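# Insert the lock into the door edge slot

## Task

Put the lock into the slot cut in the door's edge so its plate sits flush against the edge and its keyholes line up with the door's, with the door still upright afterward; it only counts if the lock stays seated on its own once the robot lets go.

## Robot and tools

Robot: two arms, left_arm and right_arm, each with six joints and a two-finger gripper. Two wrist cameras give 504x504 images: cam_left_wrist and cam_right_wrist. The names left and right belong to the arms, not to image sides.

Frame: every printed pose uses one scene frame. Its origin lies on the table surface midway between the arms; +z is up, +x reaches out across the table, and left_arm sits on the +y side. Each result's state line shows, per arm, end_effector_position in metres and end_effector_quat_wxyz. That position is the point between the finger pads, about 1 cm short of the fingertips, and it can be somewhat wrong, especially when the arm is stretched far. In the gripper's own axes the fingers point along +z and close along y.

Tool execute_actions takes "actions", a list holding one action, one wait, or nothing, plus an optional "pictures" boolean (images come by default). An empty list just reports the present state without commanding anything. An action is {"rows": [...], "steps": n} with n from 1 to 15 (default 15); each control step is 1/30 s. Every row is one flat list of 14 numbers covering both arms together: left_arm's waist, shoulder, elbow, wrist pitch, wrist yaw, wrist roll, opening, then the same seven for right_arm. Always send all 14 even if one arm stays still (repeat its current values). Joint values are absolute target angles in radians, the same quantities printed under Joint positions, not offsets. Rows are applied one per step; if there are fewer rows than steps, the final row is held. A wait is {"steps": n} with n up to 300 and no rows; it returns once that many steps have elapsed since the previous result. A rejected call sends nothing.

Joint ranges per arm, in column order: waist -2.618 to 3.054, shoulder 0.000 to 3.142, elbow 0.000 to 3.142, wrist pitch -1.571 to 1.571, wrist yaw -1.571 to 1.571, wrist roll -2.094 to 2.094. A target more than 0.036 rad beyond an end, and further out than the joint's last reported angle, is refused. True ends may differ by up to 0.036 rad from these; targets past the true end are clipped there, and the result may print "joint sent to its limit" (possibly referring to an earlier, still-running action). Absence of that line does not prove more travel exists.

Opening is an absolute value in [-1, 1]: +1 fully open, -1 closed. grip_measured reports the actual finger opening on this same scale; Joint positions gives the pad gap in metres (0.094 fully open). Away from the extremes, the fingers go to where grip_measured would equal your command. To hold something, command about 0.03 under its grip_measured for a firm hold, less of a gap for a gentle one. Readings may be off by about 1 mm, a fixed bias per gripper. Finger force tops out around 50 to 62 N per pad; very thin parts (under roughly 2 mm) are gripped less strongly, and first contact can spike.

Motion limits: each step, a joint's target is kept within a lead of its measured angle (waist 0.202, shoulder 0.258, elbow 0.238, wrist pitch 0.573, wrist yaw and roll 0.522 rad), and if targets would move a gripper over 70 mm from where it is, all that arm's targets are pulled back proportionally. Distant goals therefore need several actions. Between calls the arms keep heading to the last row sent, until everything has nearly stopped (slow or blocked counts as stopped) or a step is HELD; then only a new action moves them further. Fingers already moving finish moving. The simulation keeps running while you compose a reply.

Result lines: "joint command not followed" means a clearance check altered or blocked some joint targets; the rest of the row still ran. HELD marks steps where your row, or part of it, was not delivered. Joint positions and Joint velocities list each arm's joints (rad, rad/s) and then pad gap (m, m/s). Joint torques follow the same joint order minus the gripper; they are total drive output with per-arm offset, scale and noise, nonzero even in free air, so read them only as rough hints of contact. MOTOR HOT appears from 75 °C; at 90 °C the arm halts for 10 s (then that threshold is off for 5 minutes, after which 90 °C halts it again); at 100 °C that arm's motors and gripper go limp and it falls. These appear as OVER-TEMPERATURE FAULT. Holding loads, even idly, heats motors, so avoid long static holds.

zoom_image: {"camera": name, "region": [x0, y0, x1, y1]} in pixels of that camera's latest image, origin top-left, region at most 504 by 504; it returns an enlarged view.

Replying with no tool call ends everything.

Avoid: arms colliding or pushing on each other hard, dropping or slamming parts, shoving hard, knocking the door over, and anything leaving the table. Expect occasional brief tugs on held parts or nudges to loose ones.

Each tool is called after ">>>" as name(argument=value, ...), one argument or row to a line, values as JSON.

## Session

>>> execute_actions(
  actions=[],
)

Scene clock: 0.00 s of 5550.00 s.
left_arm: end_effector_position=(+0.1386, +0.5826, +0.1201) grip_measured=+1.000 end_effector_quat_wxyz=(+0.372, -0.611, +0.591, -0.373) | right_arm: end_effector_position=(+0.3055, -0.3604, +0.1761) grip_measured=+1.000 end_effector_quat_wxyz=(+0.186, +0.277, +0.881, -0.335)
Joint positions: left_arm=[ 1.449  1.753  1.068 -0.855  1.109 -0.051  0.094] | right_arm=[-0.039  1.475  1.197 -1.163  0.778  0.628  0.094]
Joint velocities: left_arm=[-0.007 -0.012 -0.017 -0.051 -0.007  0.066  0.   ] | right_arm=[-0.007 -0.002 -0.002 -0.037 -0.037 -0.007  0.   ]
Joint torques (N m, as the arm reports them, + toward a larger angle): no reading
Motor temperatures (°C, as the motors report them): left_arm=[24 26 29 40 25 21] | right_arm=[24 25 25 28 23 24]

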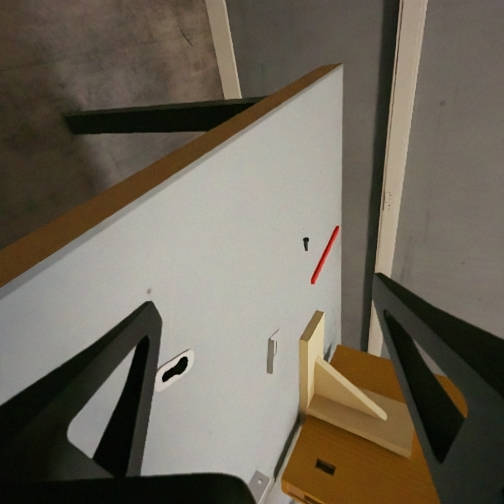

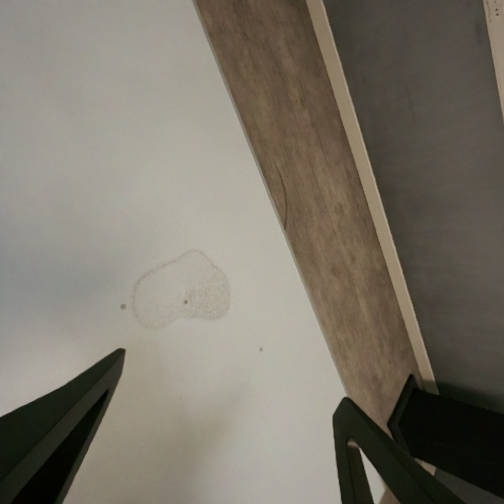

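>>> execute_actions(
  actions=[
    {"rows":[[0.5,0.6,0.9,-1.1,0,0,1,0.0,0.6,0.9,-1.1,0,0,1]]},
  ],
  pictures=false,
)

>>> execute_actions(
  actions=[
    {"rows":[[-0.6,0.6,0.9,-1.1,0,0,1,0.5,0.6,0.9,-1.1,0,0,1]]},
  ],
  pictures=false,
)

>>> execute_actions(
  actions=[
    {"steps":30},
  ],
)

Scene clock: 9.20 s of 5550.00 s.
left_arm: end_effector_position=(+0.1501, +0.3877, +0.2167) grip_measured=+1.000 end_effector_quat_wxyz=(+0.366, -0.275, +0.886, +0.071) | right_arm: end_effector_position=(+0.2147, -0.2424, +0.2241) grip_measured=+1.000 end_effector_quat_wxyz=(+0.387, -0.026, +0.922, +0.008)
Joint positions: left_arm=[ 0.515  0.636  0.896 -1.072  0.1   -0.005  0.094] | right_arm=[-0.006  0.581  0.904 -1.099  0.041  0.032  0.094]
Joint velocities: left_arm=[-0.261 -1.458  0.154 -0.212 -0.491  0.081  0.   ] | right_arm=[-0.012  0.149  0.012 -0.007 -0.3   -0.139  0.   ]
Joint torques (N m, as the arm reports them, + toward a larger angle): left_arm=[ 0.14  6.26  5.97  1.19 -0.24 -0.01] | right_arm=[ 0.57  2.15  5.8   1.43 -0.09 -0.1 ]
Motor temperatures (°C, as the motors report them): left_arm=[24 28 30 39 25 21] | right_arm=[24 26 26 28 23 24]
Steps of this call (steps 1 to 90: nothing new was sent; then 5.70 s passed at rest; steps 91 to 105: all 15 steps of this action). Readings (joint positions):
91: left_arm=[1.433 1.731 1.051 -0.856 1.046 -0.048] | right_arm=[-0.038 1.443 1.160 -1.124 0.714 0.552]
92: left_arm=[1.398 1.684 1.014 -0.874 0.960 -0.045] | right_arm=[-0.030 1.382 1.094 -1.096 0.625 0.465]
94: left_arm=[1.273 1.552 0.937 -0.943 0.764 -0.038] | right_arm=[-0.014 1.228 0.968 -1.101 0.429 0.307]
98: left_arm=[0.946 1.224 0.891 -1.047 0.366 -0.023] | right_arm=[-0.006 0.888 0.897 -1.121 0.168 0.127]
105: the state above

Scene clock: 9.70 s of 5550.00 s.
left_arm: end_effector_position=(+0.1523, +0.2024, +0.2206) grip_measured=+1.000 end_effector_quat_wxyz=(+0.371, +0.200, +0.903, -0.086) | right_arm: end_effector_position=(+0.1830, -0.1477, +0.2231) grip_measured=+1.000 end_effector_quat_wxyz=(+0.367, -0.269, +0.883, +0.113)
Joint positions: left_arm=[-0.554  0.588  0.899 -1.1    0.01  -0.001  0.094] | right_arm=[ 0.492  0.589  0.904 -1.096  0.006  0.008  0.094]
Joint velocities: left_arm=[-0.974  0.032 -0.002  0.081 -0.037 -0.022  0.   ] | right_arm=[ 0.002 -0.012 -0.002  0.007  0.007  0.051  0.   ]
Joint torques (N m, as the arm reports them, + toward a larger angle): left_arm=[ 1.44  2.85  6.42  1.23 -0.15 -0.06] | right_arm=[ 0.83  1.86  5.91  1.32 -0.08 -0.11]
Motor temperatures (°C, as the motors report them): left_arm=[24 28 30 39 25 21] | right_arm=[24 26 26 28 23 24]
Steps of this call (steps 1 to 15: all 15 steps of this action). Readings (joint positions):
1: left_arm=[0.471 0.600 0.900 -1.077 0.070 -0.007] | right_arm=[0.034 0.585 0.904 -1.099 0.046 0.030]
2: left_arm=[0.395 0.585 0.902 -1.080 0.057 -0.006] | right_arm=[0.110 0.587 0.904 -1.097 0.040 0.026]
4: left_arm=[0.243 0.587 0.900 -1.087 0.039 -0.005] | right_arm=[0.264 0.589 0.904 -1.096 0.029 0.019]
8: left_arm=[-0.062 0.588 0.899 -1.096 0.020 -0.003] | right_arm=[0.478 0.589 0.904 -1.096 0.008 0.011]
15: the state above

Scene clock: 10.70 s of 5550.00 s.
left_arm: end_effector_position=(+0.1482, +0.1968, +0.2194) grip_measured=+1.000 end_effector_quat_wxyz=(+0.366, +0.216, +0.900, -0.092) | right_arm: end_effector_position=(+0.1830, -0.1477, +0.2231) grip_measured=+1.000 end_effector_quat_wxyz=(+0.367, -0.269, +0.883, +0.113)
Joint positions: left_arm=[-0.589  0.588  0.899 -1.107  0.01  -0.001  0.094] | right_arm=[ 0.492  0.589  0.904 -1.096  0.006  0.008  0.094]
Joint velocities: left_arm=[-0.022 -0.022 -0.007  0.022  0.007 -0.081  0.   ] | right_arm=[-0.012  0.007  0.002 -0.037  0.066 -0.095  0.   ]
Joint torques (N m, as the arm reports them, + toward a larger angle): left_arm=[-0.9   2.83  6.42  1.24 -0.13 -0.02] | right_arm=[ 0.81  1.75  5.74  1.37 -0.06 -0.12]
Motor temperatures (°C, as the motors report them): left_arm=[24 28 30 39 25 21] | right_arm=[24 26 26 28 23 24]
Steps of this call (steps 1 to 30: the robot went on to your last target). Readings (joint positions):
1: left_arm=[-0.576 0.588 0.899 -1.101 0.010 -0.001] | right_arm=[0.492 0.589 0.904 -1.096 0.006 0.008]
2: left_arm=[-0.586 0.588 0.899 -1.102 0.010 -0.001] | right_arm=[0.492 0.589 0.904 -1.096 0.006 0.008]
4: left_arm=[-0.589 0.588 0.899 -1.104 0.010 -0.001] | right_arm=[0.492 0.589 0.904 -1.096 0.006 0.008]
8: left_arm=[-0.589 0.588 0.899 -1.106 0.010 -0.001] | right_arm=[0.492 0.589 0.904 -1.096 0.006 0.008]
30: the state above
All arms were judged still, so your last target was given up. Only a new action makes them travel on or press farther. Fingers that are still opening or closing keep moving.

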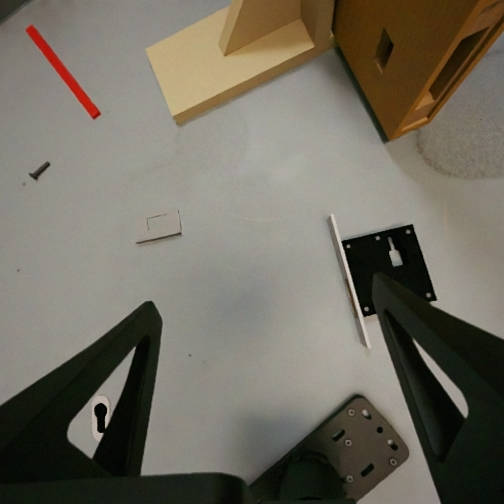

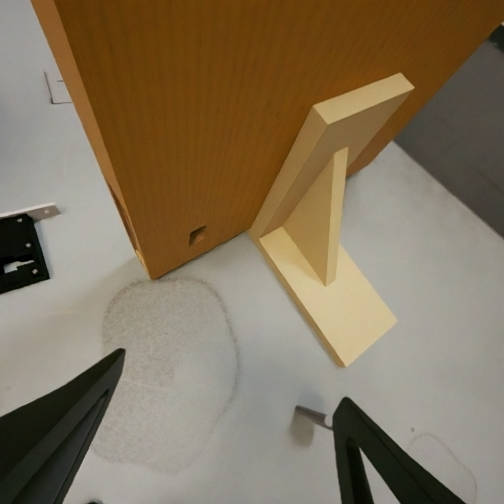

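>>> execute_actions(
  actions=[
    {"rows":[[-1.1,1.0,1.1,-1.3,0,0.87,1,-0.3,0.6,0.9,-1.1,0,0,1]]},
  ],
  pictures=false,
)

>>> execute_actions(
  actions=[
    {"rows":[[-1.1,1.55,1.115,-1.11,0,0.87,1,-0.3,0.6,0.9,-1.1,0,0,1]]},
  ],
  pictures=false,
)

>>> execute_actions(
  actions=[
    {"steps":15},
  ],
)

Scene clock: 39.07 s of 5550.00 s.
left_arm: end_effector_position=(+0.0977, +0.1136, +0.1832) grip_measured=+1.000 end_effector_quat_wxyz=(+0.168, +0.771, +0.614, -0.010) | right_arm: end_effector_position=(+0.2137, -0.2904, +0.2232) grip_measured=+1.000 end_effector_quat_wxyz=(+0.383, +0.086, +0.919, -0.036)
Joint positions: left_arm=[-1.091  1.023  1.079 -1.289 -0.003  0.828  0.094] | right_arm=[-0.291  0.589  0.904 -1.095  0.006  0.005  0.094]
Joint velocities: left_arm=[-0.002  0.007  0.002 -0.066  0.007  0.227  0.   ] | right_arm=[-0.002  0.012  0.022  0.007  0.022  0.037  0.   ]
Joint torques (N m, as the arm reports them, + toward a larger angle): left_arm=[-0.71 -3.27  8.09  0.62  0.   -0.04] | right_arm=[-0.82  2.07  5.9   1.43 -0.05 -0.1 ]
Motor temperatures (°C, as the motors report them): left_arm=[24 27 30 40 25 21] | right_arm=[24 26 27 31 23 25]
Steps of this call (steps 1 to 90: nothing new was sent; then 24.87 s passed at rest; steps 91 to 105: all 15 steps of this action). Readings (joint positions):
91: left_arm=[-0.629 0.627 0.934 -1.158 -0.006 0.080] | right_arm=[0.452 0.589 0.904 -1.096 -0.007 0.005]
92: left_arm=[-0.705 0.701 0.994 -1.213 -0.007 0.182] | right_arm=[0.376 0.589 0.904 -1.096 -0.007 0.005]
94: left_arm=[-0.857 0.863 1.077 -1.229 -0.010 0.383] | right_arm=[0.222 0.589 0.904 -1.096 -0.005 0.005]
98: left_arm=[-1.075 1.024 1.082 -1.241 -0.004 0.671] | right_arm=[-0.085 0.589 0.904 -1.095 -0.002 0.005]
105: the state above

Scene clock: 39.57 s of 5550.00 s.
left_arm: end_effector_position=(+0.1268, +0.0713, +0.0718) grip_measured=+1.000 end_effector_quat_wxyz=(-0.019, +0.793, +0.609, +0.003) | right_arm: end_effector_position=(+0.2137, -0.2904, +0.2232) grip_measured=+1.000 end_effector_quat_wxyz=(+0.383, +0.086, +0.919, -0.036)
Joint positions: left_arm=[-1.091  1.581  1.09  -1.117 -0.004  0.863  0.094] | right_arm=[-0.291  0.589  0.904 -1.095  0.006  0.005  0.094]
Joint velocities: left_arm=[ 0.007 -0.042  0.007 -0.022  0.007  0.022  0.   ] | right_arm=[ 0.007  0.002 -0.027  0.007  0.022  0.066  0.   ]
Joint torques (N m, as the arm reports them, + toward a larger angle): left_arm=[-0.72 -8.21  7.9   0.11  0.    0.04] | right_arm=[-0.89  1.97  6.02  1.35 -0.06 -0.1 ]
Motor temperatures (°C, as the motors report them): left_arm=[24 27 31 40 25 21] | right_arm=[24 26 27 31 23 25]
Steps of this call (steps 1 to 15: all 15 steps of this action). Readings (joint positions):
1: left_arm=[-1.091 1.052 1.087 -1.289 -0.003 0.837] | right_arm=[-0.291 0.589 0.904 -1.095 0.006 0.005]
2: left_arm=[-1.091 1.110 1.102 -1.274 -0.003 0.844] | right_arm=[-0.291 0.589 0.904 -1.095 0.006 0.005]
4: left_arm=[-1.091 1.271 1.117 -1.211 -0.003 0.852] | right_arm=[-0.291 0.589 0.904 -1.095 0.006 0.005]
8: left_arm=[-1.091 1.567 1.106 -1.123 -0.003 0.858] | right_arm=[-0.291 0.589 0.904 -1.095 0.006 0.005]
15: the state above

Scene clock: 40.07 s of 5550.00 s.
left_arm: end_effector_position=(+0.1268, +0.0713, +0.0720) grip_measured=+1.000 end_effector_quat_wxyz=(-0.018, +0.794, +0.608, +0.003) | right_arm: end_effector_position=(+0.2137, -0.2904, +0.2232) grip_measured=+1.000 end_effector_quat_wxyz=(+0.383, +0.086, +0.919, -0.036)
Joint positions: left_arm=[-1.091  1.58   1.09  -1.117 -0.004  0.864  0.094] | right_arm=[-0.291  0.589  0.904 -1.095  0.006  0.005  0.094]
Joint velocities: left_arm=[-0.002  0.022  0.002 -0.007  0.051  0.007  0.   ] | right_arm=[ 0.012  0.007 -0.002 -0.037 -0.007 -0.022  0.   ]
Joint torques (N m, as the arm reports them, + toward a larger angle): left_arm=[-0.73 -8.44  7.93  0.11  0.    0.05] | right_arm=[-0.84  1.76  6.06  1.34 -0.1  -0.06]
Motor temperatures (°C, as the motors report them): left_arm=[24 27 31 40 25 21] | right_arm=[24 26 27 31 23 25]
Steps of this call (steps 1 to 15: the robot went on to your last target). Readings (joint positions):
1: left_arm=[-1.091 1.580 1.090 -1.117 -0.004 0.863] | right_arm=[-0.291 0.589 0.904 -1.095 0.006 0.005]
2: left_arm=[-1.091 1.580 1.090 -1.117 -0.004 0.863] | right_arm=[-0.291 0.589 0.904 -1.095 0.006 0.005]
4: left_arm=[-1.091 1.580 1.090 -1.117 -0.004 0.864] | right_arm=[-0.291 0.589 0.904 -1.095 0.006 0.005]
8: left_arm=[-1.091 1.580 1.090 -1.117 -0.004 0.864] | right_arm=[-0.291 0.589 0.904 -1.095 0.006 0.005]
15: the state above
All arms were judged still, so your last target was given up. Only a new action makes them travel on or press farther. Fingers that are still opening or closing keep moving.

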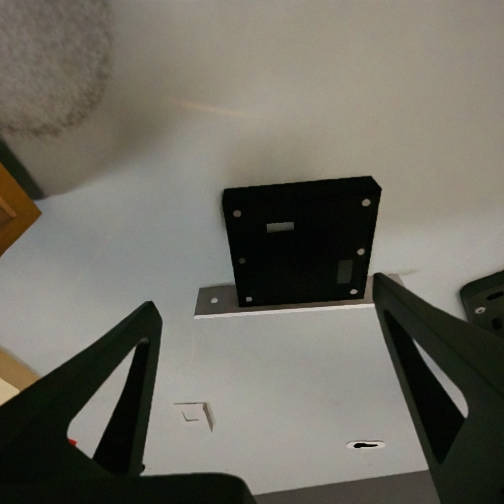

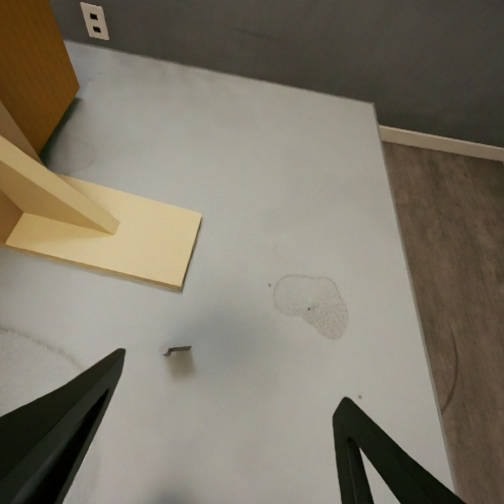

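>>> execute_actions(
  actions=[
    {"rows":[[-1.065,1.485,0.89,-0.93,0,0.955,1,-0.3,0.6,0.9,-1.1,0,0,1]]},
  ],
)

Scene clock: 50.87 s of 5550.00 s.
left_arm: end_effector_position=(+0.1158, +0.0944, +0.0361) grip_measured=+1.000 end_effector_quat_wxyz=(-0.010, +0.813, +0.582, +0.002) | right_arm: end_effector_position=(+0.2137, -0.2904, +0.2232) grip_measured=+1.000 end_effector_quat_wxyz=(+0.383, +0.086, +0.919, -0.036)
Joint positions: left_arm=[-1.074  1.514  0.876 -0.953 -0.004  0.946  0.094] | right_arm=[-0.291  0.589  0.904 -1.095  0.006  0.005  0.094]
Joint velocities: left_arm=[-0.017  0.002  0.007  0.022  0.095  0.022  0.   ] | right_arm=[-0.002 -0.012 -0.012  0.007  0.051 -0.037  0.   ]
Joint torques (N m, as the arm reports them, + toward a larger angle): left_arm=[ 0.82 -7.54  6.87  0.23  0.    0.02] | right_arm=[-0.74  1.72  5.85  1.32 -0.08 -0.05]
Motor temperatures (°C, as the motors report them): left_arm=[24 29 31 38 25 21] | right_arm=[24 26 27 31 23 25]
Steps of this call (steps 1 to 90: nothing new was sent; then 7.30 s passed at rest; steps 91 to 105: all 15 steps of this action). Readings (joint positions):
91: left_arm=[-1.089 1.564 1.056 -1.072 -0.003 0.878] | right_arm=[-0.291 0.589 0.904 -1.095 0.006 0.005]
92: left_arm=[-1.085 1.538 1.002 -1.025 -0.003 0.891] | right_arm=[-0.291 0.589 0.904 -1.095 0.006 0.005]
94: left_arm=[-1.076 1.514 0.918 -1.006 -0.003 0.912] | right_arm=[-0.291 0.589 0.904 -1.095 0.006 0.005]
98: left_arm=[-1.074 1.514 0.876 -0.994 -0.004 0.935] | right_arm=[-0.291 0.589 0.904 -1.095 0.006 0.005]
105: the state above

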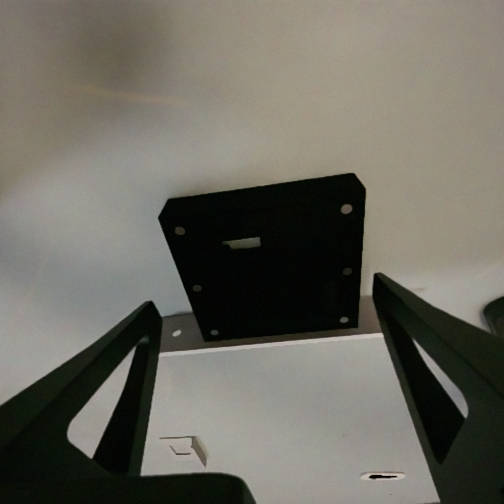

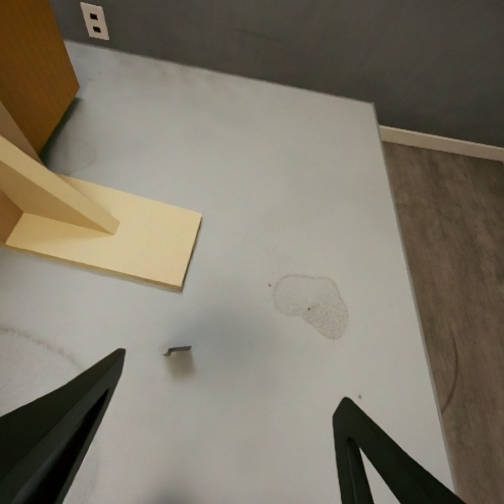

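>>> execute_actions(
  actions=[
    {"rows":[[-1.1,1.553,0.825,-0.81,0,0.955,1,-0.3,0.6,0.9,-1.1,0,0,1]]},
  ],
  pictures=false,
)

>>> execute_actions(
  actions=[
    {"rows":[[-1.1,1.553,0.825,-0.81,0,0.955,0.6,-0.3,0.6,0.9,-1.1,0,0,1]]},
  ],
)

Scene clock: 59.00 s of 5550.00 s.
left_arm: end_effector_position=(+0.1165, +0.0888, +0.0267) grip_measured=+1.000 end_effector_quat_wxyz=(-0.000, +0.819, +0.574, +0.002) | right_arm: end_effector_position=(+0.2137, -0.2904, +0.2232) grip_measured=+1.000 end_effector_quat_wxyz=(+0.383, +0.086, +0.919, -0.036)
Joint positions: left_arm=[-1.086  1.53   0.85  -0.892 -0.004  0.955  0.094] | right_arm=[-0.291  0.589  0.904 -1.095  0.006  0.005  0.094]
Joint velocities: left_arm=[-0.027  0.017 -0.012  0.007  0.022  0.007  0.   ] | right_arm=[-0.012 -0.007  0.007  0.007 -0.007 -0.022  0.   ]
Joint torques (N m, as the arm reports them, + toward a larger angle): left_arm=[-1.2  -2.88  3.75  0.84  0.02 -0.03] | right_arm=[-0.95  2.12  5.98  1.36 -0.05 -0.05]
Motor temperatures (°C, as the motors report them): left_arm=[24 29 31 37 25 21] | right_arm=[24 26 27 31 23 25]
Steps of this call (steps 1 to 15: the robot went on to your last target; steps 16 to 90: nothing new was sent; then 4.63 s passed at rest; steps 91 to 105: all 15 steps of this action). Readings (joint positions):
91: left_arm=[-1.077 1.516 0.868 -0.929 -0.004 0.949] | right_arm=[-0.291 0.589 0.904 -1.095 0.006 0.005]
92: left_arm=[-1.081 1.521 0.858 -0.904 -0.004 0.949] | right_arm=[-0.291 0.589 0.904 -1.095 0.006 0.005]
94: left_arm=[-1.086 1.530 0.850 -0.892 -0.004 0.953] | right_arm=[-0.291 0.589 0.904 -1.095 0.006 0.005]
98: left_arm=[-1.086 1.530 0.850 -0.892 -0.004 0.955] | right_arm=[-0.291 0.589 0.904 -1.095 0.006 0.005]
105: the state above

Scene clock: 59.50 s of 5550.00 s.
left_arm: end_effector_position=(+0.1104, +0.0906, +0.0259) grip_measured=+0.639 end_effector_quat_wxyz=(-0.009, +0.820, +0.572, -0.006) | right_arm: end_effector_position=(+0.2137, -0.2904, +0.2232) grip_measured=+1.000 end_effector_quat_wxyz=(+0.383, +0.086, +0.919, -0.036)
Joint positions: left_arm=[-1.091  1.53   0.847 -0.906  0.012  0.953  0.077] | right_arm=[-0.291  0.589  0.904 -1.095  0.006  0.005  0.094]
Joint velocities: left_arm=[-0.002 -0.002 -0.007 -0.037 -0.037  0.11  -0.   ] | right_arm=[-0.017 -0.002 -0.012  0.037 -0.125 -0.037  0.   ]
Joint torques (N m, as the arm reports them, + toward a larger angle): left_arm=[-0.74 -2.87  4.02  0.95 -0.15  0.01] | right_arm=[-1.02  1.95  5.87  1.33 -0.03 -0.09]
Motor temperatures (°C, as the motors report them): left_arm=[24 29 31 37 25 21] | right_arm=[24 26 27 31 23 25]
Steps of this call (steps 1 to 15: all 15 steps of this action). Readings (joint positions):
1: left_arm=[-1.086 1.530 0.850 -0.896 0.002 0.955] | right_arm=[-0.291 0.589 0.904 -1.095 0.006 0.005]
2: left_arm=[-1.090 1.530 0.847 -0.905 0.012 0.955] | right_arm=[-0.291 0.589 0.904 -1.095 0.006 0.005]
4: left_arm=[-1.091 1.530 0.847 -0.906 0.012 0.953] | right_arm=[-0.291 0.589 0.904 -1.095 0.006 0.005]
8: left_arm=[-1.091 1.530 0.847 -0.906 0.012 0.953] | right_arm=[-0.291 0.589 0.904 -1.095 0.006 0.005]
15: the state above

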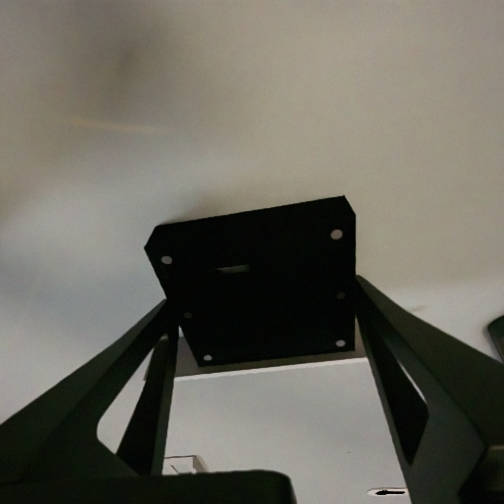

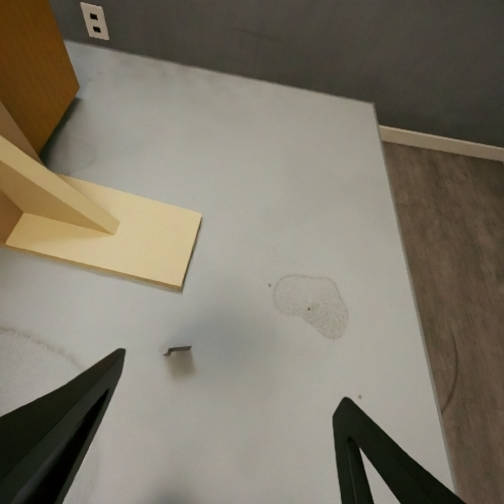

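>>> execute_actions(
  actions=[
    {"rows":[[-1.1,1.5,0.9,-0.94,0,0.93,1,-0.3,0.6,0.9,-1.1,0,0,1]]},
  ],
  pictures=false,
)

>>> execute_actions(
  actions=[
    {"rows":[[-1.135,1.53,0.92,-0.93,0,0.92,1,-0.3,0.6,0.9,-1.1,0,0,1]]},
  ],
  pictures=false,
)

>>> execute_actions(
  actions=[
    {"rows":[[-1.135,1.585,0.855,-0.81,0,0.92,1,-0.3,0.6,0.9,-1.1,0,0,1]]},
  ],
)

Scene clock: 68.13 s of 5550.00 s.
left_arm: end_effector_position=(+0.1141, +0.0885, +0.0321) grip_measured=+1.000 end_effector_quat_wxyz=(-0.006, +0.815, +0.579, -0.000) | right_arm: end_effector_position=(+0.2137, -0.2904, +0.2232) grip_measured=+1.000 end_effector_quat_wxyz=(+0.383, +0.086, +0.919, -0.036)
Joint positions: left_arm=[-1.091  1.528  0.873 -0.928  0.001  0.936  0.094] | right_arm=[-0.291  0.589  0.904 -1.095  0.006  0.005  0.094]
Joint velocities: left_arm=[-0.002  0.012 -0.017 -0.007 -0.007  0.037  0.   ] | right_arm=[-0.002  0.002 -0.012  0.022 -0.022 -0.037  0.   ]
Joint torques (N m, as the arm reports them, + toward a larger angle): left_arm=[-0.74 -7.56  7.89 -0.03 -0.04 -0.08] | right_arm=[-0.87  2.14  6.09  1.39 -0.02 -0.1 ]
Motor temperatures (°C, as the motors report them): left_arm=[24 28 30 37 25 21] | right_arm=[24 26 27 31 23 25]
Steps of this call (steps 1 to 15: the robot went on to your last target; steps 16 to 90: nothing new was sent; then 5.13 s passed at rest; steps 91 to 105: all 15 steps of this action). Readings (joint positions):
91: left_arm=[-1.091 1.528 0.854 -0.911 0.007 0.951] | right_arm=[-0.291 0.589 0.904 -1.095 0.006 0.005]
92: left_arm=[-1.091 1.528 0.862 -0.913 0.005 0.948] | right_arm=[-0.291 0.589 0.904 -1.095 0.006 0.005]
94: left_arm=[-1.091 1.528 0.871 -0.914 0.004 0.943] | right_arm=[-0.291 0.589 0.904 -1.095 0.006 0.005]
98: left_arm=[-1.091 1.528 0.873 -0.921 0.002 0.939] | right_arm=[-0.291 0.589 0.904 -1.095 0.006 0.005]
105: the state above

Scene clock: 68.63 s of 5550.00 s.
left_arm: end_effector_position=(+0.1107, +0.0793, +0.0361) grip_measured=+1.000 end_effector_quat_wxyz=(+0.002, +0.822, +0.569, +0.001) | right_arm: end_effector_position=(+0.2137, -0.2904, +0.2232) grip_measured=+1.000 end_effector_quat_wxyz=(+0.383, +0.086, +0.919, -0.036)
Joint positions: left_arm=[-1.127  1.528  0.89  -0.929 -0.003  0.926  0.094] | right_arm=[-0.291  0.589  0.904 -1.095  0.006  0.005  0.094]
Joint velocities: left_arm=[ 0.012  0.002 -0.017 -0.051 -0.037 -0.022  0.   ] | right_arm=[ 0.002  0.002 -0.012  0.051  0.051  0.007  0.   ]
Joint torques (N m, as the arm reports them, + toward a larger angle): left_arm=[-0.68 -4.95  8.15  0.11 -0.01 -0.1 ] | right_arm=[-0.91  1.8   5.94  1.32 -0.04 -0.09]
Motor temperatures (°C, as the motors report them): left_arm=[24 28 30 37 25 21] | right_arm=[24 26 27 31 23 25]
Steps of this call (steps 1 to 15: all 15 steps of this action). Readings (joint positions):
1: left_arm=[-1.096 1.528 0.874 -0.929 -0.002 0.934] | right_arm=[-0.291 0.589 0.904 -1.095 0.006 0.005]
2: left_arm=[-1.106 1.528 0.878 -0.929 -0.003 0.932] | right_arm=[-0.291 0.589 0.904 -1.095 0.006 0.005]
4: left_arm=[-1.122 1.528 0.886 -0.929 -0.003 0.930] | right_arm=[-0.291 0.589 0.904 -1.095 0.006 0.005]
8: left_arm=[-1.127 1.528 0.890 -0.929 -0.003 0.927] | right_arm=[-0.291 0.589 0.904 -1.095 0.006 0.005]
15: the state above

Scene clock: 69.13 s of 5550.00 s.
left_arm: end_effector_position=(+0.1131, +0.0754, +0.0270) grip_measured=+1.000 end_effector_quat_wxyz=(+0.004, +0.822, +0.569, +0.001) | right_arm: end_effector_position=(+0.2137, -0.2904, +0.2232) grip_measured=+1.000 end_effector_quat_wxyz=(+0.383, +0.086, +0.919, -0.036)
Joint positions: left_arm=[-1.127  1.558  0.879 -0.884 -0.002  0.926  0.094] | right_arm=[-0.291  0.589  0.904 -1.095  0.006  0.005  0.094]
Joint velocities: left_arm=[-0.007  0.012 -0.022  0.037  0.066 -0.007  0.   ] | right_arm=[-0.002 -0.012 -0.017  0.022  0.066 -0.022  0.   ]
Joint torques (N m, as the arm reports them, + toward a larger angle): left_arm=[-0.69 -2.85  3.93  0.8  -0.01 -0.09] | right_arm=[-0.72  2.01  5.86  1.28 -0.09 -0.09]
Motor temperatures (°C, as the motors report them): left_arm=[24 28 30 37 25 21] | right_arm=[24 26 27 31 23 25]
Steps of this call (steps 1 to 15: all 15 steps of this action). Readings (joint positions):
1: left_arm=[-1.127 1.533 0.886 -0.917 -0.003 0.926] | right_arm=[-0.291 0.589 0.904 -1.095 0.006 0.005]
2: left_arm=[-1.127 1.543 0.880 -0.896 -0.003 0.926] | right_arm=[-0.291 0.589 0.904 -1.095 0.006 0.005]
4: left_arm=[-1.127 1.558 0.879 -0.884 -0.002 0.926] | right_arm=[-0.291 0.589 0.904 -1.095 0.006 0.005]
8: left_arm=[-1.127 1.558 0.879 -0.884 -0.002 0.926] | right_arm=[-0.291 0.589 0.904 -1.095 0.006 0.005]
15: the state above

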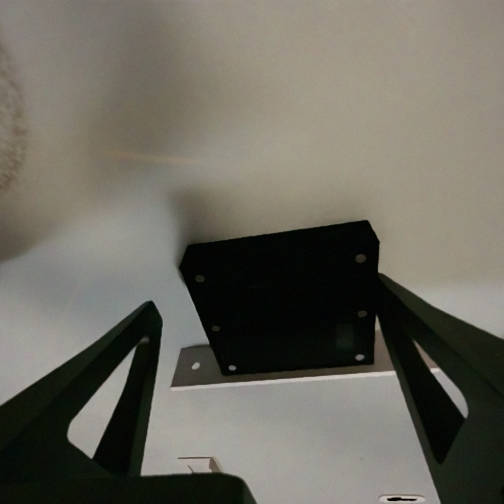

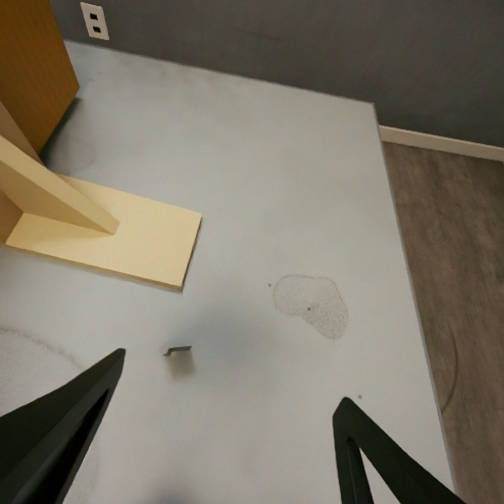

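>>> execute_actions(
  actions=[
    {"rows":[[-1.135,1.49,0.91,-0.97,0,0.9,1,-0.3,0.6,0.9,-1.1,0,0,1]],"steps":10},
  ],
  pictures=false,
)

>>> execute_actions(
  actions=[
    {"rows":[[-1.18,1.49,0.885,-0.94,0,0.89,1,-0.3,0.6,0.9,-1.1,0,0,1]],"steps":12},
  ],
  pictures=false,
)

>>> execute_actions(
  actions=[
    {"rows":[[-1.18,1.56,0.825,-0.81,0,0.89,1,-0.3,0.6,0.9,-1.1,0,0,1]]},
  ],
)

Scene clock: 81.20 s of 5550.00 s.
left_arm: end_effector_position=(+0.1064, +0.0860, +0.0365) grip_measured=+1.000 end_effector_quat_wxyz=(-0.009, +0.817, +0.576, +0.002) | right_arm: end_effector_position=(+0.2137, -0.2904, +0.2232) grip_measured=+1.000 end_effector_quat_wxyz=(+0.383, +0.086, +0.919, -0.036)
Joint positions: left_arm=[-1.127  1.517  0.881 -0.952 -0.002  0.908  0.094] | right_arm=[-0.291  0.589  0.904 -1.095  0.006  0.005  0.094]
Joint velocities: left_arm=[-0.012 -0.007 -0.002 -0.125 -0.022 -0.037  0.   ] | right_arm=[ 0.002  0.007 -0.002 -0.037 -0.007  0.007  0.   ]
Joint torques (N m, as the arm reports them, + toward a larger angle): left_arm=[-0.68 -7.25  8.03 -0.03 -0.01 -0.06] | right_arm=[-0.67  1.87  5.73  1.4  -0.06 -0.15]
Motor temperatures (°C, as the motors report them): left_arm=[24 28 29 36 25 21] | right_arm=[24 26 27 31 23 25]
Steps of this call (steps 1 to 15: the robot went on to your last target; steps 16 to 90: nothing new was sent; then 8.73 s passed at rest; steps 91 to 100: all 10 steps of this action). Readings (joint positions):
91: left_arm=[-1.127 1.551 0.881 -0.892 -0.002 0.922] | right_arm=[-0.291 0.589 0.904 -1.095 0.006 0.005]
92: left_arm=[-1.127 1.543 0.881 -0.904 -0.002 0.919] | right_arm=[-0.291 0.589 0.904 -1.095 0.006 0.005]
94: left_arm=[-1.127 1.525 0.881 -0.926 -0.002 0.914] | right_arm=[-0.291 0.589 0.904 -1.095 0.006 0.005]
98: left_arm=[-1.127 1.517 0.881 -0.947 -0.002 0.909] | right_arm=[-0.291 0.589 0.904 -1.095 0.006 0.005]
100: the state above

Scene clock: 81.60 s of 5550.00 s.
left_arm: end_effector_position=(+0.0979, +0.0807, +0.0365) grip_measured=+1.000 end_effector_quat_wxyz=(-0.009, +0.827, +0.562, +0.004) | right_arm: end_effector_position=(+0.2137, -0.2904, +0.2232) grip_measured=+1.000 end_effector_quat_wxyz=(+0.383, +0.086, +0.919, -0.036)
Joint positions: left_arm=[-1.173  1.517  0.881 -0.952 -0.006  0.896  0.094] | right_arm=[-0.291  0.589  0.904 -1.095  0.006  0.005  0.094]
Joint velocities: left_arm=[-0.007 -0.007  0.002 -0.081 -0.066 -0.051  0.   ] | right_arm=[-0.007  0.002  0.007 -0.022 -0.037  0.007  0.   ]
Joint torques (N m, as the arm reports them, + toward a larger angle): left_arm=[-0.63 -7.4   6.07  0.19  0.   -0.08] | right_arm=[-0.96  1.97  5.81  1.35 -0.04 -0.08]
Motor temperatures (°C, as the motors report them): left_arm=[24 28 29 36 25 21] | right_arm=[24 26 27 31 23 25]
Steps of this call (steps 1 to 12: all 12 steps of this action). Readings (joint positions):
1: left_arm=[-1.133 1.517 0.881 -0.952 -0.006 0.905] | right_arm=[-0.291 0.589 0.904 -1.095 0.006 0.005]
2: left_arm=[-1.145 1.517 0.881 -0.952 -0.006 0.903] | right_arm=[-0.291 0.589 0.904 -1.095 0.006 0.005]
4: left_arm=[-1.167 1.517 0.881 -0.952 -0.006 0.901] | right_arm=[-0.291 0.589 0.904 -1.095 0.006 0.005]
8: left_arm=[-1.173 1.517 0.881 -0.952 -0.006 0.898] | right_arm=[-0.291 0.589 0.904 -1.095 0.006 0.005]
12: the state above

Scene clock: 82.10 s of 5550.00 s.
left_arm: end_effector_position=(+0.1011, +0.0754, +0.0146) grip_measured=+1.000 end_effector_quat_wxyz=(+0.003, +0.827, +0.563, +0.003) | right_arm: end_effector_position=(+0.2137, -0.2904, +0.2232) grip_measured=+1.000 end_effector_quat_wxyz=(+0.383, +0.086, +0.919, -0.036)
Joint positions: left_arm=[-1.173  1.559  0.825 -0.831 -0.007  0.895  0.094] | right_arm=[-0.291  0.589  0.904 -1.095  0.006  0.005  0.094]
Joint velocities: left_arm=[-0.017  0.007 -0.002 -0.022  0.051  0.037  0.   ] | right_arm=[-0.002  0.002  0.002 -0.007  0.066 -0.022  0.   ]
Joint torques (N m, as the arm reports them, + toward a larger angle): left_arm=[-0.62 -5.06  5.66  0.23  0.04 -0.08] | right_arm=[-0.92  2.    5.87  1.34 -0.02 -0.09]
Motor temperatures (°C, as the motors report them): left_arm=[24 28 30 36 25 21] | right_arm=[24 26 27 31 23 25]
Steps of this call (steps 1 to 15: all 15 steps of this action). Readings (joint positions):
1: left_arm=[-1.173 1.519 0.873 -0.934 -0.006 0.896] | right_arm=[-0.291 0.589 0.904 -1.095 0.006 0.005]
2: left_arm=[-1.173 1.525 0.861 -0.908 -0.006 0.896] | right_arm=[-0.291 0.589 0.904 -1.095 0.006 0.005]
4: left_arm=[-1.173 1.545 0.839 -0.876 -0.006 0.896] | right_arm=[-0.291 0.589 0.904 -1.095 0.006 0.005]
8: left_arm=[-1.173 1.559 0.825 -0.848 -0.007 0.895] | right_arm=[-0.291 0.589 0.904 -1.095 0.006 0.005]
15: the state above

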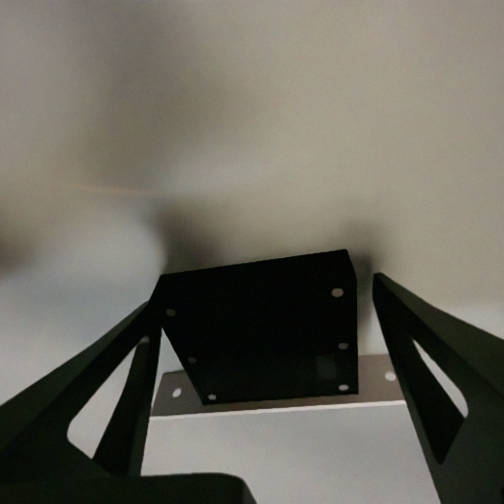

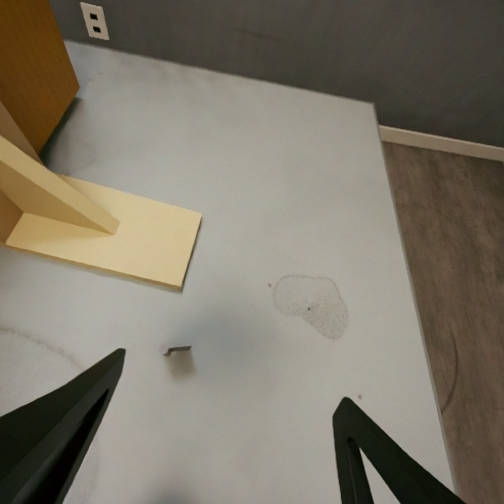

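>>> execute_actions(
  actions=[
    {"rows":[[-1.18,1.56,0.825,-0.81,0,0.89,0.58,-0.3,0.6,0.9,-1.1,0,0,1]]},
  ],
  pictures=false,
)

>>> execute_actions(
  actions=[
    {"rows":[[-1.18,1.5,0.87,-0.85,0,0.89,0.58,-0.3,0.6,0.9,-1.1,0,0,1],[-1.18,1.45,0.87,-0.85,0,0.89,0.58,-0.3,0.6,0.9,-1.1,0,0,1],[-1.18,1.35,0.87,-0.85,0,0.89,0.58,-0.3,0.6,0.9,-1.1,0,0,1],[-1.18,1.2,0.87,-0.85,0,0.89,0.58,-0.3,0.6,0.9,-1.1,0,0,1],[-1.18,0.9,0.87,-0.85,0,0.89,0.58,-0.3,0.5,0.8,-1.2,0,0,1]]},
  ],
  pictures=false,
)

>>> execute_actions(
  actions=[
    {"rows":[[-0.9,0.78,0.6,0.0,0,-0.5,0.58,0.905,0.4,0.75,-1.2,0,0,0.3]]},
  ],
  pictures=false,
)

>>> execute_actions(
  actions=[
    {"rows":[[-0.72,0.77,0.35,0.6,0,-1.57,0.58,0.905,0.6,0.8,-0.68,0,0,0.3]]},
  ],
  pictures=false,
)

>>> execute_actions(
  actions=[
    {"steps":35},
  ],
)

Scene clock: 107.77 s of 5550.00 s.
left_arm: end_effector_position=(+0.1020, +0.0742, +0.0146) grip_measured=+0.691 end_effector_quat_wxyz=(+0.006, +0.826, +0.563, +0.004) | right_arm: end_effector_position=(+0.2137, -0.2904, +0.2232) grip_measured=+1.000 end_effector_quat_wxyz=(+0.383, +0.086, +0.919, -0.036)
Joint positions: left_arm=[-1.173  1.559  0.825 -0.824 -0.008  0.895  0.079] | right_arm=[-0.291  0.589  0.904 -1.095  0.006  0.005  0.094]
Joint velocities: left_arm=[-0.007 -0.002  0.002 -0.037 -0.051  0.007  0.   ] | right_arm=[-0.007 -0.002 -0.002  0.022 -0.037  0.022  0.   ]
Joint torques (N m, as the arm reports them, + toward a larger angle): left_arm=[-0.62 -5.01  5.63  0.25  0.04 -0.07] | right_arm=[-0.77  2.12  5.86  1.39 -0.07 -0.03]
Motor temperatures (°C, as the motors report them): left_arm=[24 28 30 34 25 21] | right_arm=[24 26 27 32 23 24]
Steps of this call (steps 1 to 15: the robot went on to your last target; steps 16 to 90: nothing new was sent; then 22.17 s passed at rest; steps 91 to 105: all 15 steps of this action). Readings (joint positions):
91: left_arm=[-1.173 1.559 0.825 -0.827 -0.007 0.895] | right_arm=[-0.291 0.589 0.904 -1.095 0.006 0.005]
92: left_arm=[-1.173 1.559 0.825 -0.825 -0.008 0.895] | right_arm=[-0.291 0.589 0.904 -1.095 0.006 0.005]
94: left_arm=[-1.173 1.559 0.825 -0.824 -0.008 0.895] | right_arm=[-0.291 0.589 0.904 -1.095 0.006 0.005]
98: left_arm=[-1.173 1.559 0.825 -0.824 -0.008 0.895] | right_arm=[-0.291 0.589 0.904 -1.095 0.006 0.005]
105: the state above

Scene clock: 108.27 s of 5550.00 s.
left_arm: end_effector_position=(+0.1098, +0.0600, +0.1808) grip_measured=+0.691 end_effector_quat_wxyz=(+0.330, +0.779, +0.533, -0.023) | right_arm: end_effector_position=(+0.1874, -0.2856, +0.1852) grip_measured=+1.000 end_effector_quat_wxyz=(+0.333, +0.088, +0.938, -0.032)
Joint positions: left_arm=[-1.173  0.898  0.857 -0.855 -0.007  0.893  0.079] | right_arm=[-0.291  0.521  0.814 -1.182  0.006  0.005  0.094]
Joint velocities: left_arm=[-0.002  0.061 -0.066 -0.242 -0.022  0.037 -0.   ] | right_arm=[-0.022 -0.002 -0.012 -0.022  0.081  0.007  0.   ]
Joint torques (N m, as the arm reports them, + toward a larger angle): left_arm=[-0.62 -1.22  8.4   1.41  0.02 -0.07] | right_arm=[-0.82  0.26  5.11  1.16 -0.01 -0.12]
Motor temperatures (°C, as the motors report them): left_arm=[24 28 30 34 25 21] | right_arm=[24 26 27 32 23 24]
Steps of this call (steps 1 to 15: all 15 steps of this action). Readings (joint positions):
1: left_arm=[-1.173 1.556 0.825 -0.825 -0.008 0.895] | right_arm=[-0.291 0.589 0.904 -1.095 0.006 0.005]
2: left_arm=[-1.173 1.544 0.825 -0.827 -0.008 0.895] | right_arm=[-0.291 0.589 0.904 -1.095 0.006 0.005]
4: left_arm=[-1.173 1.464 0.823 -0.837 -0.007 0.894] | right_arm=[-0.291 0.589 0.904 -1.095 0.006 0.005]
8: left_arm=[-1.173 1.147 0.828 -0.844 -0.007 0.893] | right_arm=[-0.291 0.528 0.830 -1.139 0.006 0.005]
15: the state above

Scene clock: 108.77 s of 5550.00 s.
left_arm: end_effector_position=(+0.2059, +0.0604, +0.1980) grip_measured=+0.692 end_effector_quat_wxyz=(+0.461, +0.196, +0.821, -0.276) | right_arm: end_effector_position=(+0.1178, -0.1324, +0.1829) grip_measured=+0.302 end_effector_quat_wxyz=(+0.323, -0.413, +0.836, +0.161)
Joint positions: left_arm=[-0.908  0.82   0.546 -0.164 -0.011 -0.311  0.079] | right_arm=[ 0.813  0.415  0.771 -1.188  0.002  0.005  0.061]
Joint velocities: left_arm=[ 0.002 -0.007 -0.002  0.447 -0.022 -1.194 -0.   ] | right_arm=[ 1.78  -0.002  0.007 -0.066 -0.081 -0.022  0.001]
Joint torques (N m, as the arm reports them, + toward a larger angle): left_arm=[ 0.71 -4.34 11.77  2.28  0.07 -0.06] | right_arm=[-1.87  1.15  4.55  1.23  0.01 -0.1 ]
Motor temperatures (°C, as the motors report them): left_arm=[24 28 30 34 25 21] | right_arm=[24 26 27 32 23 24]
Steps of this call (steps 1 to 15: all 15 steps of this action). Readings (joint positions):
1: left_arm=[-1.137 0.878 0.807 -0.783 0.015 0.810] | right_arm=[-0.252 0.507 0.805 -1.175 0.015 0.005]
2: left_arm=[-1.071 0.844 0.726 -0.661 0.031 0.708] | right_arm=[-0.176 0.481 0.790 -1.171 0.014 0.005]
4: left_arm=[-0.954 0.820 0.611 -0.494 0.010 0.519] | right_arm=[-0.023 0.433 0.773 -1.182 0.009 0.005]
8: left_arm=[-0.908 0.820 0.546 -0.354 -0.013 0.201] | right_arm=[0.285 0.415 0.771 -1.188 0.006 0.005]
15: the state above

Scene clock: 109.27 s of 5550.00 s.
left_arm: end_effector_position=(+0.2528, +0.1003, +0.2290) grip_measured=+0.692 end_effector_quat_wxyz=(+0.359, -0.306, +0.659, -0.586) | right_arm: end_effector_position=(+0.1574, -0.0447, +0.2422) grip_measured=+0.302 end_effector_quat_wxyz=(+0.434, -0.418, +0.761, +0.241)
Joint positions: left_arm=[-0.72   0.802  0.3    0.445 -0.012 -1.457  0.079] | right_arm=[ 0.896  0.607  0.771 -0.696 -0.002  0.004  0.061]
Joint velocities: left_arm=[ 0.002 -0.017  0.002  0.315 -0.022 -0.681  0.   ] | right_arm=[-0.012  0.007 -0.022  0.11  -0.007 -0.066  0.   ]
Joint torques (N m, as the arm reports them, + toward a larger angle): left_arm=[ 0.03 -3.57 11.18  2.53  0.08 -0.1 ] | right_arm=[ 0.64  0.07  8.88  1.59  0.01 -0.11]
Motor temperatures (°C, as the motors report them): left_arm=[24 28 30 35 25 21] | right_arm=[24 26 27 32 23 24]
Steps of this call (steps 1 to 15: all 15 steps of this action). Readings (joint positions):
1: left_arm=[-0.877 0.815 0.508 -0.076 0.015 -0.400] | right_arm=[0.854 0.428 0.771 -1.158 -0.001 0.004]
2: left_arm=[-0.826 0.806 0.449 0.044 0.027 -0.503] | right_arm=[0.871 0.460 0.771 -1.095 -0.002 0.004]
4: left_arm=[-0.744 0.802 0.358 0.199 0.003 -0.703] | right_arm=[0.888 0.540 0.771 -0.952 -0.002 0.004]
8: left_arm=[-0.720 0.802 0.300 0.308 -0.012 -1.073] | right_arm=[0.896 0.607 0.771 -0.780 -0.002 0.004]
15: the state above

Scene clock: 110.43 s of 5550.00 s.
left_arm: end_effector_position=(+0.2530, +0.1002, +0.2348) grip_measured=+0.692 end_effector_quat_wxyz=(+0.331, -0.337, +0.635, -0.611) | right_arm: end_effector_position=(+0.1584, -0.0430, +0.2457) grip_measured=+0.302 end_effector_quat_wxyz=(+0.440, -0.416, +0.757, +0.244)
Joint positions: left_arm=[-0.72   0.802  0.3    0.468 -0.012 -1.562  0.079] | right_arm=[ 0.896  0.607  0.771 -0.68  -0.002  0.004  0.061]
Joint velocities: left_arm=[ 0.032  0.017 -0.007 -0.022 -0.007  0.007 -0.   ] | right_arm=[-0.027  0.002 -0.002  0.022 -0.007 -0.007 -0.001]
Joint torques (N m, as the arm reports them, + toward a larger angle): left_arm=[ 0.02 -3.57 11.29  2.69  0.1  -0.12] | right_arm=[ 0.63  0.14  8.8   1.65  0.   -0.03]
Motor temperatures (°C, as the motors report them): left_arm=[24 28 31 35 25 21] | right_arm=[24 26 28 32 23 24]
Steps of this call (steps 1 to 30: the robot went on to your last target; steps 31 to 35: nothing new was sent). Readings (joint positions):
1: left_arm=[-0.720 0.802 0.300 0.452 -0.012 -1.478] | right_arm=[0.896 0.607 0.771 -0.692 -0.002 0.004]
2: left_arm=[-0.720 0.802 0.300 0.458 -0.012 -1.495] | right_arm=[0.896 0.607 0.771 -0.690 -0.002 0.004]
4: left_arm=[-0.720 0.802 0.300 0.463 -0.012 -1.519] | right_arm=[0.896 0.607 0.771 -0.686 -0.002 0.004]
8: left_arm=[-0.720 0.802 0.300 0.467 -0.012 -1.545] | right_arm=[0.896 0.607 0.771 -0.682 -0.002 0.004]
35: the state above
All arms were judged still, so your last target was given up. Only a new action makes them travel on or press farther. Fingers that are still opening or closing keep moving.

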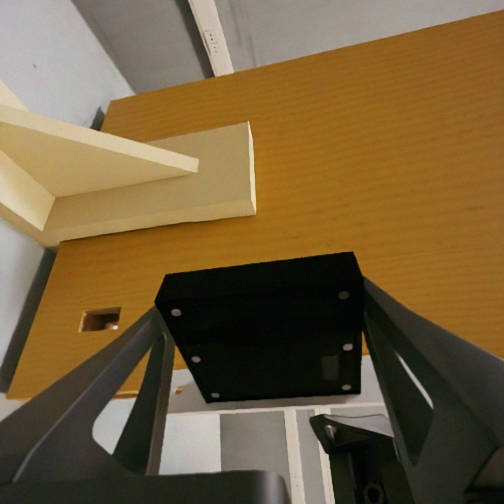

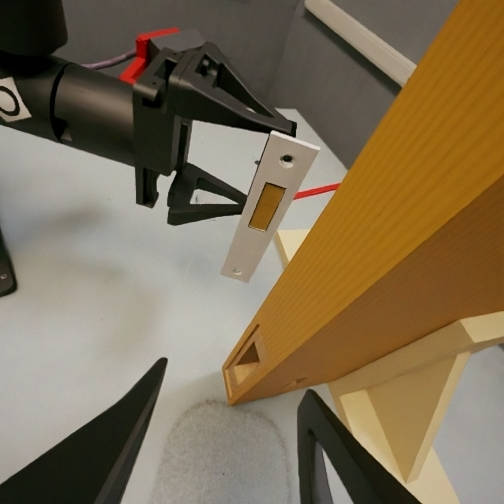

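>>> execute_actions(
  actions=[
    {"rows":[[-0.72,0.28,0.15,0.33,0,-1.57,0.58,1.585,0.1,0.13,0.04,0.1,1.57,1]]},
  ],
  pictures=false,
)

>>> execute_actions(
  actions=[
    {"steps":25},
  ],
  pictures=false,
)

>>> execute_actions(
  actions=[
    {"rows":[[-1.605,0.28,0.15,0.33,0,-1.57,0.58,1.585,0.1,0.13,0.04,0.1,1.57,1]]},
  ],
  pictures=false,
)

>>> execute_actions(
  actions=[
    {"steps":25},
  ],
)

Scene clock: 150.47 s of 5550.00 s.
left_arm: end_effector_position=(+0.2039, +0.1331, +0.2119) grip_measured=+0.692 end_effector_quat_wxyz=(+0.339, -0.327, +0.619, -0.629) | right_arm: end_effector_position=(+0.0101, -0.0071, +0.2150) grip_measured=+1.000 end_effector_quat_wxyz=(+0.058, -0.080, +0.696, +0.711)
Joint positions: left_arm=[-0.72   0.312  0.1    0.231 -0.009 -1.563  0.079] | right_arm=[ 1.579  0.102  0.122 -0.002  0.086  1.374  0.094]
Joint velocities: left_arm=[-0.012 -0.007  0.002 -0.051  0.022 -0.022 -0.001] | right_arm=[ 0.007 -0.002 -0.032  0.359  0.081  1.282  0.   ]
Joint torques (N m, as the arm reports them, + toward a larger angle): left_arm=[ 0.06 -1.31 11.35  2.43  0.06 -0.11] | right_arm=[ 0.59  1.65  7.81  1.59  0.04 -0.03]
Motor temperatures (°C, as the motors report them): left_arm=[24 27 36 51 25 21] | right_arm=[24 25 30 34 23 24]
Steps of this call (steps 1 to 90: nothing new was sent; then 36.53 s passed at rest; steps 91 to 105: all 15 steps of this action). Readings (joint positions):
91: left_arm=[-0.720 0.765 0.279 0.450 -0.011 -1.562] | right_arm=[0.935 0.571 0.722 -0.581 0.028 0.090]
92: left_arm=[-0.720 0.684 0.234 0.420 -0.011 -1.562] | right_arm=[1.009 0.497 0.640 -0.452 0.044 0.190]
94: left_arm=[-0.720 0.503 0.148 0.340 -0.010 -1.562] | right_arm=[1.162 0.314 0.476 -0.262 0.059 0.389]
98: left_arm=[-0.720 0.321 0.100 0.247 -0.009 -1.562] | right_arm=[1.466 0.101 0.209 -0.055 0.079 0.790]
105: the state above

Scene clock: 151.30 s of 5550.00 s.
left_arm: end_effector_position=(+0.2039, +0.1331, +0.2103) grip_measured=+0.692 end_effector_quat_wxyz=(+0.338, -0.328, +0.621, -0.627) | right_arm: end_effector_position=(+0.0112, -0.0075, +0.2259) grip_measured=+1.000 end_effector_quat_wxyz=(-0.011, -0.008, +0.685, +0.729)
Joint positions: left_arm=[-0.72   0.312  0.1    0.225 -0.009 -1.563  0.079] | right_arm=[1.579 0.102 0.122 0.042 0.092 1.568 0.094]
Joint velocities: left_arm=[ 0.002  0.017  0.002 -0.051  0.037 -0.007 -0.   ] | right_arm=[ 0.007 -0.012  0.017 -0.081 -0.022 -0.037  0.   ]
Joint torques (N m, as the arm reports them, + toward a larger angle): left_arm=[ 0.05 -1.22 11.42  2.43  0.07 -0.1 ] | right_arm=[ 0.78  1.51  7.76  1.64  0.06 -0.01]
Motor temperatures (°C, as the motors report them): left_arm=[24 27 36 51 25 21] | right_arm=[24 25 30 34 23 24]
Steps of this call (steps 1 to 25: the robot went on to your last target). Readings (joint positions):
1: left_arm=[-0.720 0.312 0.100 0.230 -0.009 -1.563] | right_arm=[1.579 0.102 0.122 0.008 0.087 1.413]
2: left_arm=[-0.720 0.312 0.100 0.228 -0.009 -1.563] | right_arm=[1.579 0.102 0.122 0.016 0.088 1.444]
4: left_arm=[-0.720 0.312 0.100 0.227 -0.009 -1.563] | right_arm=[1.579 0.102 0.122 0.026 0.089 1.489]
8: left_arm=[-0.720 0.312 0.100 0.225 -0.009 -1.563] | right_arm=[1.579 0.102 0.122 0.036 0.091 1.536]
25: the state above

Scene clock: 151.80 s of 5550.00 s.
left_arm: end_effector_position=(+0.0409, +0.0208, +0.2081) grip_measured=+0.691 end_effector_quat_wxyz=(+0.105, -0.087, +0.700, -0.701) | right_arm: end_effector_position=(-0.0235, -0.0115, +0.2231) grip_measured=+1.000 end_effector_quat_wxyz=(-0.090, -0.057, +0.687, +0.719)
Joint positions: left_arm=[-1.56   0.312  0.1    0.216 -0.14  -1.544  0.079] | right_arm=[ 1.616  0.102  0.122  0.03  -0.052  1.614  0.094]
Joint velocities: left_arm=[-0.129  0.012 -0.002 -0.022 -0.125  0.007 -0.001] | right_arm=[-0.002  0.007  0.022 -0.007 -0.139  0.11   0.   ]
Joint torques (N m, as the arm reports them, + toward a larger angle): left_arm=[-3.22 -1.23 11.38  2.46  1.57 -0.31] | right_arm=[-2.8   1.56  7.81  1.77  1.39 -0.45]
Motor temperatures (°C, as the motors report them): left_arm=[24 27 36 51 25 21] | right_arm=[24 25 30 34 23 25]
Steps of this call (steps 1 to 15: all 15 steps of this action). Readings (joint positions):
1: left_arm=[-0.756 0.312 0.100 0.225 -0.033 -1.563] | right_arm=[1.579 0.102 0.122 0.042 0.092 1.568]
2: left_arm=[-0.821 0.312 0.100 0.225 -0.047 -1.563] | right_arm=[1.579 0.102 0.122 0.042 0.092 1.568]
4: left_arm=[-0.971 0.312 0.100 0.224 -0.037 -1.563] | right_arm=[1.579 0.102 0.122 0.042 0.092 1.568]
8: left_arm=[-1.276 0.312 0.100 0.223 -0.019 -1.563] | right_arm=[1.579 0.102 0.122 0.042 0.092 1.568]
15: the state above

Scene clock: 152.63 s of 5550.00 s.
left_arm: end_effector_position=(+0.0408, +0.0209, +0.2081) grip_measured=+0.691 end_effector_quat_wxyz=(+0.106, -0.088, +0.700, -0.701) | right_arm: end_effector_position=(-0.0237, -0.0115, +0.2231) grip_measured=+1.000 end_effector_quat_wxyz=(-0.091, -0.058, +0.687, +0.719)
Joint positions: left_arm=[-1.566  0.312  0.1    0.216 -0.149 -1.544  0.079] | right_arm=[ 1.616  0.102  0.122  0.03  -0.054  1.615  0.094]
Joint velocities: left_arm=[-0.012  0.002 -0.017 -0.037 -0.007 -0.022 -0.   ] | right_arm=[-0.002 -0.007  0.017 -0.022 -0.022 -0.007  0.   ]
Joint torques (N m, as the arm reports them, + toward a larger angle): left_arm=[-3.29 -1.26 11.39  2.5   1.49 -0.31] | right_arm=[-2.71  1.29  7.83  1.79  1.35 -0.41]
Motor temperatures (°C, as the motors report them): left_arm=[24 27 36 52 25 22] | right_arm=[24 25 30 34 23 25]
Steps of this call (steps 1 to 15: the robot went on to your last target; steps 16 to 25: nothing new was sent). Readings (joint positions):
1: left_arm=[-1.563 0.312 0.100 0.216 -0.144 -1.544] | right_arm=[1.616 0.102 0.122 0.030 -0.054 1.615]
2: left_arm=[-1.564 0.312 0.100 0.216 -0.146 -1.544] | right_arm=[1.616 0.102 0.122 0.030 -0.054 1.615]
4: left_arm=[-1.565 0.312 0.100 0.216 -0.148 -1.544] | right_arm=[1.616 0.102 0.122 0.030 -0.054 1.615]
8: left_arm=[-1.566 0.312 0.100 0.216 -0.149 -1.544] | right_arm=[1.616 0.102 0.122 0.030 -0.054 1.615]
25: the state above
All arms were judged still, so your last target was given up. Only a new action makes them travel on or press farther. Fingers that are still opening or closing keep moving.

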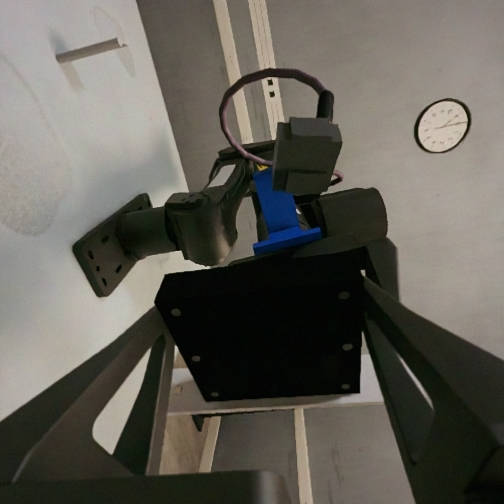

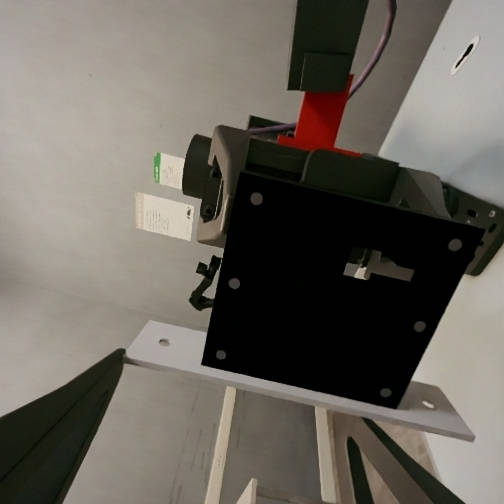

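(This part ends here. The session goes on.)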